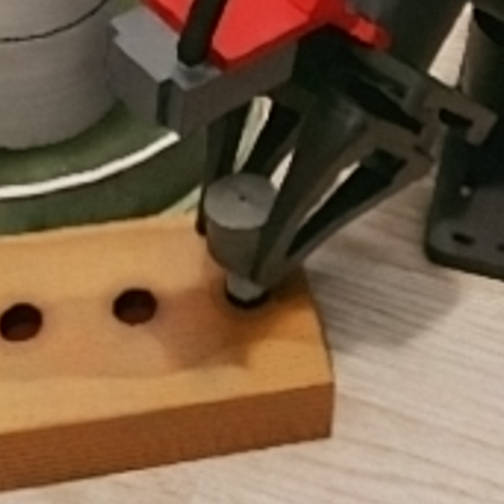

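Call:
execute_actions --actions '[{"rows":[[-1.2,0.2,0.2,0.4,0,0,1,1.035,0.35,0.275,-0.676,0,0,-0.45],[-1.2,0.2,0.2,0.4,0,0,1,1.035,0.35,0.27,-0.674,0,0,-0.45],[-1.2,0.2,0.2,0.4,0,0,1,1.035,0.35,0.265,-0.671,0,0,-0.45],[-1.2,0.2,0.2,0.4,0,0,1,1.035,0.35,0.26,-0.668,0,0,-0.45],[-1.2,0.2,0.2,0.4,0,0,1,1.035,0.35,0.255,-0.665,0,0,-0.45],[-1.2,0.2,0.2,0.4,0,0,1,1.035,0.35,0.25,-0.662,0,0,-0.45],[-1.2,0.2,0.2,0.4,0,0,1,1.035,0.35,0.245,-0.659,0,0,-0.45],[-1.2,0.2,0.2,0.4,0,0,1,1.035,0.35,0.24,-0.656,0,0,-0.45],[-1.2,0.2,0.2,0.4,0,0,1,1.035,0.35,0.235,-0.653,0,0,-0.45],[-1.2,0.2,0.2,0.4,0,0,1,1.035,0.35,0.23,-0.65,0,0,-0.45],[-1.2,0.2,0.2,0.4,0,0,1,1.035,0.35,0.225,-0.647,0,0,-0.45]],"steps":15}]' --pictures false

Call:
execute_actions --actions '[{"steps":10}]' --pictures false

Scene clock: 302.07 s of 4200.00 s.
left_arm: end_effector_position=(+0.0642, +0.0341, +0.3246) grip_measured=+1.000 end_effector_quat_wxyz=(+0.682, +0.319, +0.462, -0.470) | right_arm: end_effector_position=(+0.1202, -0.1401, +0.0587) grip_measured=-0.405 end_effector_quat_wxyz=(+0.319, -0.469, +0.802, +0.186)
Joint positions: left_arm=[-1.193  0.225  0.204  0.4   -0.     0.001  0.094] | right_arm=[ 1.026  0.365  0.231 -0.681 -0.001 -0.003  0.028]
Joint velocities: left_arm=[ 0.007 -0.022  0.007 -0.051  0.007 -0.051  0.   ] | right_arm=[-0.002  0.007  0.012 -0.051 -0.037  0.022 -0.   ]
Steps of this call (steps 1 to 15: the robot went on to your last target; steps 16 to 90: nothing new was sent; then 6.87 s passed at rest; steps 91 to 105: all 15 steps of this action). Readings (joint positions):
91: left_arm=[-1.193 0.225 0.204 0.400 -0.000 0.001] | right_arm=[1.026 0.365 0.278 -0.713 -0.005 -0.004]
92: left_arm=[-1.193 0.225 0.204 0.400 -0.000 0.001] | right_arm=[1.026 0.365 0.278 -0.713 -0.005 -0.004]
94: left_arm=[-1.193 0.225 0.204 0.400 -0.000 0.001] | right_arm=[1.026 0.365 0.276 -0.711 -0.005 -0.004]
98: left_arm=[-1.193 0.225 0.204 0.400 -0.000 0.001] | right_arm=[1.026 0.365 0.256 -0.699 -0.005 -0.004]
105: the state above

Scene clock: 302.40 s of 4200.00 s.
left_arm: end_effector_position=(+0.0642, +0.0341, +0.3246) grip_measured=+1.000 end_effector_quat_wxyz=(+0.682, +0.319, +0.462, -0.470) | right_arm: end_effector_position=(+0.1203, -0.1401, +0.0587) grip_measured=-0.405 end_effector_quat_wxyz=(+0.319, -0.469, +0.802, +0.186)
Joint positions: left_arm=[-1.193  0.225  0.204  0.4   -0.     0.001  0.094] | right_arm=[ 1.026  0.365  0.231 -0.681 -0.001 -0.003  0.028]
Joint velocities: left_arm=[ 0.007  0.002 -0.007 -0.022 -0.037 -0.022  0.   ] | right_arm=[ 0.037 -0.007 -0.017  0.022  0.081 -0.037 -0.   ]
Steps of this call (steps 1 to 10: the robot went on to your last target). Readings (joint positions):
1: left_arm=[-1.193 0.225 0.204 0.400 -0.000 0.001] | right_arm=[1.026 0.365 0.231 -0.681 -0.001 -0.003]
2: left_arm=[-1.193 0.225 0.204 0.400 -0.000 0.001] | right_arm=[1.026 0.365 0.231 -0.681 -0.001 -0.003]
4: left_arm=[-1.193 0.225 0.204 0.400 -0.000 0.001] | right_arm=[1.026 0.365 0.231 -0.681 -0.001 -0.003]
8: left_arm=[-1.193 0.225 0.204 0.400 -0.000 0.001] | right_arm=[1.026 0.365 0.231 -0.681 -0.001 -0.003]
10: the state above

Call:
execute_actions --actions '[{"rows":[[-1.2,0.2,0.2,0.4,0,0,1,1.035,0.35,0.218,-0.65,0,0,-0.45],[-1.2,0.2,0.2,0.4,0,0,1,1.035,0.35,0.218,-0.65,0,0,-0.45],[-1.2,0.2,0.2,0.4,0,0,1,1.035,0.35,0.218,-0.65,0,0,-0.45],[-1.2,0.2,0.2,0.4,0,0,1,1.035,0.35,0.218,-0.66,0,0,-0.45],[-1.2,0.2,0.2,0.4,0,0,1,1.035,0.35,0.218,-0.67,0,0,-0.38],[-1.2,0.2,0.2,0.4,0,0,1,1.035,0.35,0.218,-0.67,0,0,-0.3],[-1.2,0.2,0.2,0.4,0,0,1,1.035,0.35,0.218,-0.67,0,0,0.15]],"steps":15}]' --pictures false

Call:
execute_actions --actions '[{"rows":[[-1.2,0.2,0.2,0.4,0,0,1,1.035,0.37,0.25,-0.69,0,0,0.15],[-1.2,0.2,0.2,0.4,0,0,1,1.035,0.38,0.28,-0.71,0,0,0.15],[-1.2,0.2,0.2,0.4,0,0,1,1.035,0.39,0.31,-0.73,0,0,0.15],[-1.2,0.2,0.2,0.4,0,0,1,1.035,0.4,0.35,-0.76,0,0,0.15],[-1.2,0.2,0.2,0.4,0,0,1,1.035,0.41,0.4,-0.79,0,0,0.15],[-1.2,0.2,0.2,0.4,0,0,1,1.035,0.41,0.46,-0.82,0,0,0.15],[-1.2,0.2,0.2,0.4,0,0,1,1.035,0.4,0.52,-0.85,0,0,0.15],[-1.2,0.2,0.2,0.4,0,0,1,1.035,0.38,0.58,-0.88,0,0,0.15],[-1.2,0.2,0.2,0.4,0,0,1,1.0,0.36,0.64,-0.91,0,0,0.15],[-1.2,0.2,0.2,0.4,0,0,1,0.95,0.33,0.7,-0.94,0,0,0.15],[-1.2,0.2,0.2,0.4,0,0,1,0.9,0.3,0.76,-0.97,0,0,0.15],[-1.2,0.2,0.2,0.4,0,0,1,0.82,0.27,0.82,-1.0,0,0,0.15],[-1.2,0.2,0.2,0.4,0,0,1,0.75,0.24,0.88,-1.04,0,0,0.15],[-1.2,0.2,0.2,0.4,0,0,1,0.68,0.22,0.94,-1.07,0,0,0.15],[-1.2,0.2,0.2,0.4,0,0,1,0.6,0.2,1.0,-1.1,0,0,-1]],"steps":15}]' --pictures false

Call:
execute_actions --actions '[{"steps":30}]'

Scene clock: 327.67 s of 4200.00 s.
left_arm: end_effector_position=(+0.0642, +0.0341, +0.3246) grip_measured=+1.000 end_effector_quat_wxyz=(+0.682, +0.319, +0.462, -0.470) | right_arm: end_effector_position=(+0.1204, -0.1399, +0.0589) grip_measured=+0.148 end_effector_quat_wxyz=(+0.319, -0.469, +0.802, +0.186)
Joint positions: left_arm=[-1.193  0.225  0.204  0.4   -0.     0.001  0.094] | right_arm=[ 1.026  0.365  0.231 -0.68  -0.001 -0.003  0.054]
Joint velocities: left_arm=[-0.007 -0.022  0.002 -0.007  0.066  0.051  0.   ] | right_arm=[-0.007 -0.007  0.002  0.007 -0.022 -0.022  0.001]
Steps of this call (steps 1 to 15: the robot went on to your last target; steps 16 to 90: nothing new was sent; then 21.77 s passed at rest; steps 91 to 105: all 15 steps of this action). Readings (joint positions):
91: left_arm=[-1.193 0.225 0.204 0.400 -0.000 0.001] | right_arm=[1.026 0.365 0.231 -0.681 -0.001 -0.003]
92: left_arm=[-1.193 0.225 0.204 0.400 -0.000 0.001] | right_arm=[1.026 0.365 0.231 -0.681 -0.001 -0.003]
94: left_arm=[-1.193 0.225 0.204 0.400 -0.000 0.001] | right_arm=[1.026 0.365 0.231 -0.681 -0.001 -0.003]
98: left_arm=[-1.193 0.225 0.204 0.400 -0.000 0.001] | right_arm=[1.026 0.365 0.231 -0.680 -0.001 -0.003]
105: the state above

Scene clock: 328.17 s of 4200.00 s.
left_arm: end_effector_position=(+0.0642, +0.0341, +0.3246) grip_measured=+1.000 end_effector_quat_wxyz=(+0.682, +0.319, +0.462, -0.470) | right_arm: end_effector_position=(+0.1451, -0.1956, +0.2980) grip_measured=-0.019 end_effector_quat_wxyz=(+0.540, -0.302, +0.756, +0.214)
Joint positions: left_arm=[-1.193  0.225  0.204  0.4   -0.     0.001  0.094] | right_arm=[ 0.726  0.267  0.883 -0.948 -0.    -0.003  0.046]
Joint velocities: left_arm=[ 0.002 -0.007 -0.017  0.037 -0.066 -0.051  0.   ] | right_arm=[-2.151 -0.764  1.829 -0.799  0.154  0.007 -0.421]
Steps of this call (steps 1 to 15: all 15 steps of this action). Readings (joint positions):
1: left_arm=[-1.193 0.225 0.204 0.400 -0.000 0.001] | right_arm=[1.026 0.365 0.231 -0.680 -0.001 -0.003]
2: left_arm=[-1.193 0.225 0.204 0.400 -0.000 0.001] | right_arm=[1.026 0.365 0.234 -0.685 -0.001 -0.003]
4: left_arm=[-1.193 0.225 0.204 0.400 -0.000 0.001] | right_arm=[1.026 0.376 0.263 -0.714 -0.001 -0.003]
8: left_arm=[-1.193 0.225 0.204 0.400 -0.000 0.001] | right_arm=[1.026 0.402 0.440 -0.810 -0.001 -0.003]
15: the state above

Scene clock: 329.17 s of 4200.00 s.
left_arm: end_effector_position=(+0.0642, +0.0341, +0.3246) grip_measured=+1.000 end_effector_quat_wxyz=(+0.682, +0.319, +0.462, -0.470) | right_arm: end_effector_position=(+0.1250, -0.2363, +0.3238) grip_measured=-0.986 end_effector_quat_wxyz=(+0.578, -0.248, +0.755, +0.187)
Joint positions: left_arm=[-1.193  0.225  0.204  0.4   -0.     0.001  0.094] | right_arm=[ 0.608  0.192  1.012 -1.086  0.006 -0.003  0.001]
Joint velocities: left_arm=[ 0.017  0.007  0.002 -0.007  0.022  0.081  0.   ] | right_arm=[-0.007  0.002 -0.007  0.007  0.007  0.037 -0.001]
Steps of this call (steps 1 to 30: the robot went on to your last target). Readings (joint positions):
1: left_arm=[-1.193 0.225 0.204 0.400 -0.000 0.001] | right_arm=[0.666 0.241 0.938 -0.963 0.004 -0.003]
2: left_arm=[-1.193 0.225 0.204 0.400 -0.000 0.001] | right_arm=[0.631 0.219 0.978 -0.969 0.006 -0.003]
4: left_arm=[-1.193 0.225 0.204 0.400 -0.000 0.001] | right_arm=[0.609 0.192 1.011 -0.981 0.006 -0.003]
8: left_arm=[-1.193 0.225 0.204 0.400 -0.000 0.001] | right_arm=[0.608 0.192 1.012 -1.042 0.006 -0.003]
30: the state above
All arms were judged still, so your last target was given up. Only a new action makes them travel on or press farther. Fingers that are still opening or closing keep moving.

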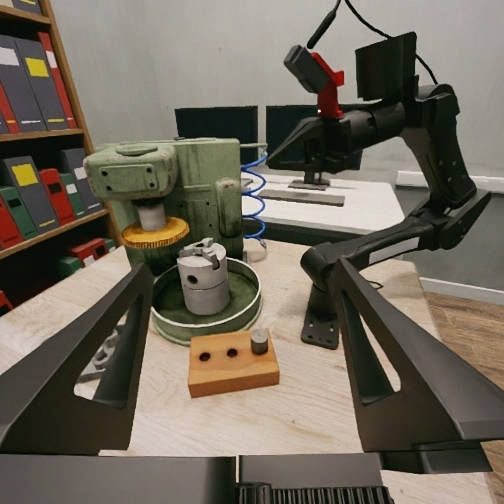

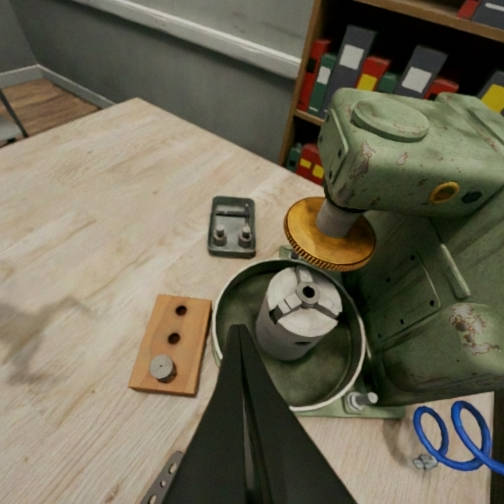

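Call:
execute_actions --actions '[{"rows":[[-1.23,0.3,0.25,0.4,0,0,0.3,0.6,0.2,1.0,-1.1,0,0,-1],[-1.23,0.4,0.3,0.4,0,0,0.3,0.6,0.2,1.0,-1.1,0,0,-1],[-1.23,0.5,0.35,0.4,0,0,0.3,0.6,0.2,1.0,-1.1,0,0,-1],[-1.23,0.6,0.4,0.4,0,0,0.3,0.6,0.2,1.0,-1.1,0,0,-1],[-1.23,0.7,0.4,0.4,0,0,0.3,0.6,0.2,1.0,-1.1,0,0,-1],[-1.23,0.8,0.4,0.4,0,0,0.3,0.6,0.2,1.0,-1.1,0,0,-1],[-1.23,0.9,0.4,0.4,0,0,0.3,0.6,0.2,1.0,-1.1,0,0,-1],[-1.23,1.0,0.42,0.4,0,0,0.3,0.6,0.2,1.0,-1.1,0,0,-1],[-1.23,1.1,0.44,0.42,0,0,0.3,0.6,0.2,1.0,-1.1,0,0,-1],[-1.23,1.2,0.47,0.45,0,0,0.3,0.6,0.2,1.0,-1.1,0,0,-1],[-1.23,1.3,0.5,0.5,0,0,0.3,0.6,0.2,1.0,-1.1,0,0,-1],[-1.23,1.4,0.54,0.54,0,0,0.3,0.6,0.2,1.0,-1.1,0,0,-1],[-1.23,1.47,0.56,0.56,0,0,0.3,0.6,0.2,1.0,-1.1,0,0,-1],[-1.23,1.52,0.57,0.565,0,0,0.3,0.6,0.2,1.0,-1.1,0,0,-1]],"steps":15}]' --pictures false

Call:
execute_actions --actions '[{"steps":30}]'

Scene clock: 348.63 s of 4200.00 s.
left_arm: end_effector_position=(+0.1151, -0.1343, +0.1406) grip_measured=+0.302 end_effector_quat_wxyz=(+0.464, +0.477, +0.670, -0.329) | right_arm: end_effector_position=(+0.1250, -0.2363, +0.3238) grip_measured=-0.986 end_effector_quat_wxyz=(+0.578, -0.248, +0.755, +0.187)
Joint positions: left_arm=[-1.223  1.423  0.54   0.521 -0.002  0.001  0.061] | right_arm=[ 0.608  0.192  1.012 -1.086  0.006 -0.003  0.001]
Joint velocities: left_arm=[ 0.002  2.132  0.496  0.286  0.037 -0.007 -0.   ] | right_arm=[-0.002 -0.012  0.002 -0.051 -0.037  0.007 -0.001]
Steps of this call (steps 1 to 90: nothing new was sent; then 15.97 s passed at rest; steps 91 to 105: all 15 steps of this action). Readings (joint positions):
91: left_arm=[-1.199 0.234 0.207 0.402 -0.002 0.001] | right_arm=[0.608 0.192 1.012 -1.086 0.006 -0.003]
92: left_arm=[-1.209 0.269 0.222 0.404 -0.002 0.001] | right_arm=[0.608 0.192 1.012 -1.086 0.006 -0.003]
94: left_arm=[-1.221 0.419 0.295 0.404 -0.002 0.001] | right_arm=[0.608 0.192 1.012 -1.086 0.006 -0.003]
98: left_arm=[-1.223 0.776 0.411 0.454 -0.002 0.001] | right_arm=[0.608 0.192 1.012 -1.086 0.006 -0.003]
105: the state above

Scene clock: 349.63 s of 4200.00 s.
left_arm: end_effector_position=(+0.1176, -0.1413, +0.1106) grip_measured=+0.302 end_effector_quat_wxyz=(+0.444, +0.487, +0.683, -0.315) | right_arm: end_effector_position=(+0.1250, -0.2363, +0.3238) grip_measured=-0.986 end_effector_quat_wxyz=(+0.578, -0.248, +0.755, +0.187)
Joint positions: left_arm=[-1.223  1.533  0.55   0.564 -0.002  0.001  0.061] | right_arm=[ 0.608  0.192  1.012 -1.086  0.006 -0.003  0.001]
Joint velocities: left_arm=[ 0.002  0.002 -0.017 -0.037 -0.081 -0.007 -0.   ] | right_arm=[ 0.012  0.022 -0.012  0.022 -0.022  0.066 -0.   ]
Steps of this call (steps 1 to 30: the robot went on to your last target). Readings (joint positions):
1: left_arm=[-1.223 1.481 0.550 0.527 -0.002 0.001] | right_arm=[0.608 0.192 1.012 -1.086 0.006 -0.003]
2: left_arm=[-1.223 1.513 0.550 0.525 -0.002 0.001] | right_arm=[0.608 0.192 1.012 -1.086 0.006 -0.003]
4: left_arm=[-1.223 1.533 0.550 0.516 -0.002 0.001] | right_arm=[0.608 0.192 1.012 -1.086 0.006 -0.003]
8: left_arm=[-1.223 1.533 0.550 0.546 -0.002 0.001] | right_arm=[0.608 0.192 1.012 -1.086 0.006 -0.003]
30: the state above
All arms were judged still, so your last target was given up. Only a new action makes them travel on or press farther. Fingers that are still opening or closing keep moving.

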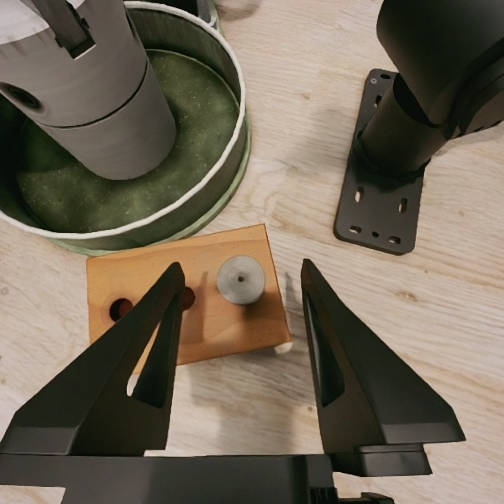

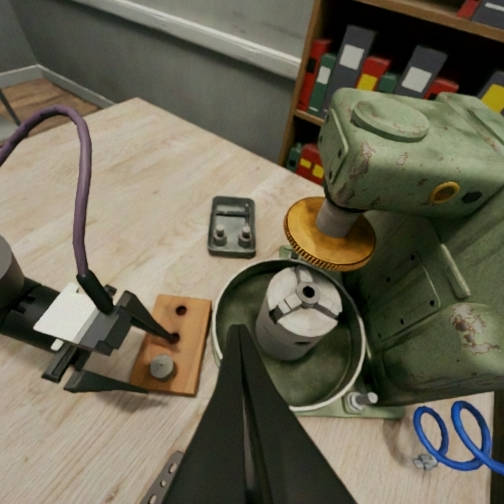

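Call:
execute_actions --actions '[{"rows":[[-1.23,1.545,0.555,0.6,0,0,0.3,0.6,0.2,1.0,-1.1,0,0,-1],[-1.23,1.56,0.55,0.625,0,0,0.3,0.6,0.2,1.0,-1.1,0,0,-1],[-1.23,1.58,0.545,0.65,0,0,0.3,0.6,0.2,1.0,-1.1,0,0,-1],[-1.23,1.6,0.54,0.675,0,0,0.3,0.6,0.2,1.0,-1.1,0,0,-1],[-1.23,1.62,0.535,0.7,0,0,0.3,0.6,0.2,1.0,-1.1,0,0,-1],[-1.23,1.64,0.53,0.725,0,0,0.3,0.6,0.2,1.0,-1.1,0,0,-1],[-1.23,1.66,0.525,0.75,0,0,0.3,0.6,0.2,1.0,-1.1,0,0,-1],[-1.23,1.68,0.52,0.775,0,0,0.3,0.6,0.2,1.0,-1.1,0,0,-1],[-1.23,1.7,0.51,0.8,0,0,0.3,0.6,0.2,1.0,-1.1,0,0,-1],[-1.23,1.72,0.5,0.825,0,0,0.3,0.6,0.2,1.0,-1.1,0,0,-1],[-1.23,1.735,0.495,0.85,0,0,0.3,0.6,0.2,1.0,-1.1,0,0,-1],[-1.23,1.75,0.49,0.875,0,0,0.3,0.6,0.2,1.0,-1.1,0,0,-1],[-1.23,1.76,0.485,0.888,0,0,0.3,0.6,0.2,1.0,-1.1,0,0,-1],[-1.23,1.77,0.485,0.888,0,0,0.3,0.6,0.2,1.0,-1.1,0,0,-1]],"steps":15}]' --pictures false

Call:
execute_actions --actions '[{"steps":25}]'

Scene clock: 364.70 s of 4200.00 s.
left_arm: end_effector_position=(+0.1195, -0.1469, +0.0644) grip_measured=+0.302 end_effector_quat_wxyz=(+0.444, +0.487, +0.683, -0.315) | right_arm: end_effector_position=(+0.1250, -0.2363, +0.3238) grip_measured=-0.986 end_effector_quat_wxyz=(+0.578, -0.248, +0.755, +0.187)
Joint positions: left_arm=[-1.223  1.748  0.503  0.827 -0.002  0.001  0.061] | right_arm=[ 0.608  0.192  1.012 -1.086  0.006 -0.003  0.001]
Joint velocities: left_arm=[-0.007  0.266 -0.144  0.242 -0.081 -0.022  0.001] | right_arm=[-0.012 -0.017  0.017 -0.081 -0.081 -0.037  0.   ]
Steps of this call (steps 1 to 90: nothing new was sent; then 11.57 s passed at rest; steps 91 to 105: all 15 steps of this action). Readings (joint positions):
91: left_arm=[-1.223 1.533 0.550 0.568 -0.002 0.001] | right_arm=[0.608 0.192 1.012 -1.086 0.006 -0.003]
92: left_arm=[-1.223 1.535 0.550 0.576 -0.002 0.001] | right_arm=[0.608 0.192 1.012 -1.086 0.006 -0.003]
94: left_arm=[-1.223 1.550 0.550 0.612 -0.002 0.001] | right_arm=[0.608 0.192 1.012 -1.086 0.006 -0.003]
98: left_arm=[-1.223 1.625 0.550 0.696 -0.002 0.001] | right_arm=[0.608 0.192 1.012 -1.086 0.006 -0.003]
105: the state above

Scene clock: 365.53 s of 4200.00 s.
left_arm: end_effector_position=(+0.1207, -0.1505, +0.0726) grip_measured=+0.302 end_effector_quat_wxyz=(+0.460, +0.479, +0.673, -0.326) | right_arm: end_effector_position=(+0.1250, -0.2363, +0.3238) grip_measured=-0.986 end_effector_quat_wxyz=(+0.578, -0.248, +0.755, +0.187)
Joint positions: left_arm=[-1.223  1.758  0.498  0.888 -0.002  0.001  0.061] | right_arm=[ 0.608  0.192  1.012 -1.086  0.006 -0.003  0.001]
Joint velocities: left_arm=[ 0.007 -0.007 -0.007 -0.051 -0.022  0.007 -0.   ] | right_arm=[-0.012  0.012 -0.002 -0.007 -0.022  0.007  0.002]
Steps of this call (steps 1 to 25: the robot went on to your last target). Readings (joint positions):
1: left_arm=[-1.223 1.755 0.499 0.833 -0.002 0.001] | right_arm=[0.608 0.192 1.012 -1.086 0.006 -0.003]
2: left_arm=[-1.223 1.758 0.498 0.841 -0.002 0.001] | right_arm=[0.608 0.192 1.012 -1.086 0.006 -0.003]
4: left_arm=[-1.223 1.758 0.498 0.856 -0.002 0.001] | right_arm=[0.608 0.192 1.012 -1.086 0.006 -0.003]
8: left_arm=[-1.223 1.758 0.498 0.877 -0.002 0.001] | right_arm=[0.608 0.192 1.012 -1.086 0.006 -0.003]
25: the state above

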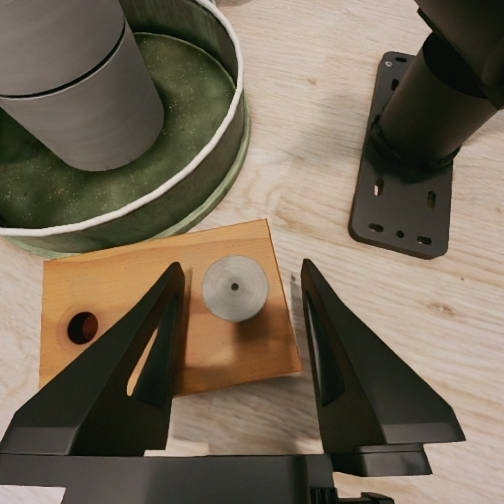

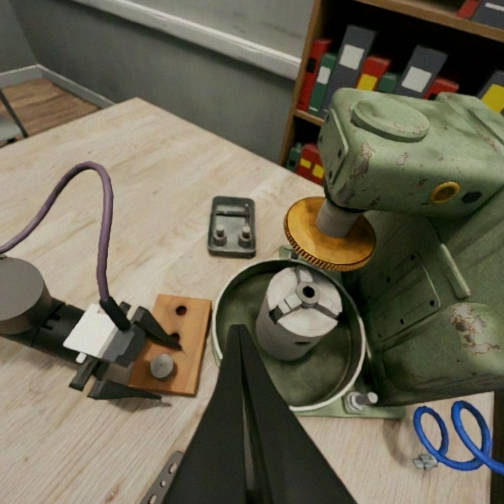

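Call:
execute_actions --actions '[{"rows":[[-1.209,1.785,0.485,0.888,0,0,0.3,0.6,0.2,1.0,-1.1,0,0,-1],[-1.209,1.785,0.485,0.888,0,0,0.3,0.6,0.2,1.0,-1.1,0,0,-1],[-1.209,1.785,0.485,0.888,0,0,0.2,0.6,0.2,1.0,-1.1,0,0,-1],[-1.209,1.785,0.485,0.888,0,0,0.1,0.6,0.2,1.0,-1.1,0,0,-1],[-1.209,1.785,0.485,0.888,0,0,0.0,0.6,0.2,1.0,-1.1,0,0,-1],[-1.209,1.785,0.485,0.888,0,0,-0.1,0.6,0.2,1.0,-1.1,0,0,-1],[-1.209,1.785,0.485,0.888,0,0,-0.2,0.6,0.2,1.0,-1.1,0,0,-1],[-1.209,1.785,0.485,0.888,0,0,-0.26,0.6,0.2,1.0,-1.1,0,0,-1],[-1.209,1.785,0.485,0.888,0,0,-0.31,0.6,0.2,1.0,-1.1,0,0,-1],[-1.209,1.785,0.485,0.888,0,0,-0.35,0.6,0.2,1.0,-1.1,0,0,-1],[-1.209,1.785,0.485,0.888,0,0,-0.39,0.6,0.2,1.0,-1.1,0,0,-1],[-1.209,1.785,0.485,0.888,0,0,-0.43,0.6,0.2,1.0,-1.1,0,0,-1],[-1.209,1.785,0.485,0.888,0,0,-0.47,0.6,0.2,1.0,-1.1,0,0,-1]],"steps":15}]' --pictures false

Call:
execute_actions --actions '[{"steps":10}]'

Scene clock: 377.00 s of 4200.00 s.
left_arm: end_effector_position=(+0.1236, -0.1496, +0.0727) grip_measured=-0.404 end_effector_quat_wxyz=(+0.461, +0.477, +0.674, -0.325) | right_arm: end_effector_position=(+0.1250, -0.2363, +0.3238) grip_measured=-0.986 end_effector_quat_wxyz=(+0.578, -0.248, +0.755, +0.187)
Joint positions: left_arm=[-1.216  1.758  0.498  0.888 -0.001  0.001  0.028] | right_arm=[ 0.608  0.192  1.012 -1.086  0.006 -0.003  0.001]
Joint velocities: left_arm=[-0.007 -0.022  0.017 -0.037  0.022 -0.007  0.001] | right_arm=[-0.002 -0.012 -0.022 -0.022  0.007 -0.037  0.001]
Steps of this call (steps 1 to 15: the robot went on to your last target; steps 16 to 90: nothing new was sent; then 7.97 s passed at rest; steps 91 to 105: all 15 steps of this action). Readings (joint positions):
91: left_arm=[-1.222 1.758 0.498 0.888 -0.002 0.001] | right_arm=[0.608 0.192 1.012 -1.086 0.006 -0.003]
92: left_arm=[-1.221 1.758 0.498 0.888 -0.002 0.001] | right_arm=[0.608 0.192 1.012 -1.086 0.006 -0.003]
94: left_arm=[-1.217 1.758 0.498 0.888 -0.002 0.001] | right_arm=[0.608 0.192 1.012 -1.086 0.006 -0.003]
98: left_arm=[-1.216 1.758 0.498 0.888 -0.002 0.001] | right_arm=[0.608 0.192 1.012 -1.086 0.006 -0.003]
105: the state above

Scene clock: 377.33 s of 4200.00 s.
left_arm: end_effector_position=(+0.1236, -0.1496, +0.0727) grip_measured=-0.404 end_effector_quat_wxyz=(+0.461, +0.477, +0.674, -0.325) | right_arm: end_effector_position=(+0.1250, -0.2363, +0.3238) grip_measured=-0.986 end_effector_quat_wxyz=(+0.578, -0.248, +0.755, +0.187)
Joint positions: left_arm=[-1.216  1.758  0.498  0.888 -0.001  0.001  0.028] | right_arm=[ 0.608  0.192  1.012 -1.086  0.006 -0.003  0.001]
Joint velocities: left_arm=[-0.007 -0.007 -0.012 -0.022  0.037 -0.007 -0.   ] | right_arm=[ 0.002 -0.012  0.007  0.007 -0.037 -0.081  0.   ]
Steps of this call (steps 1 to 10: the robot went on to your last target). Readings (joint positions):
1: left_arm=[-1.216 1.758 0.498 0.888 -0.001 0.001] | right_arm=[0.608 0.192 1.012 -1.086 0.006 -0.003]
2: left_arm=[-1.216 1.758 0.498 0.888 -0.001 0.001] | right_arm=[0.608 0.192 1.012 -1.086 0.006 -0.003]
4: left_arm=[-1.216 1.758 0.498 0.888 -0.001 0.001] | right_arm=[0.608 0.192 1.012 -1.086 0.006 -0.003]
8: left_arm=[-1.216 1.758 0.498 0.888 -0.001 0.001] | right_arm=[0.608 0.192 1.012 -1.086 0.006 -0.003]
10: the state above

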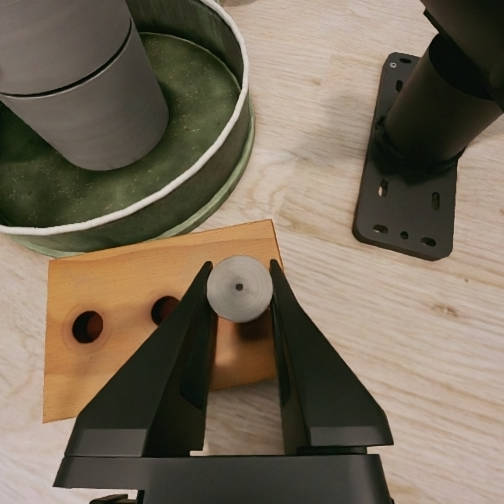

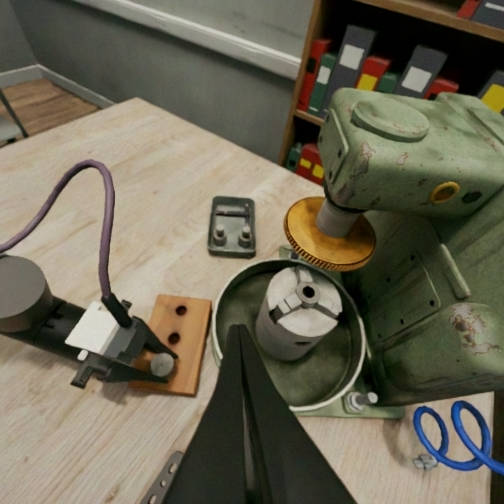

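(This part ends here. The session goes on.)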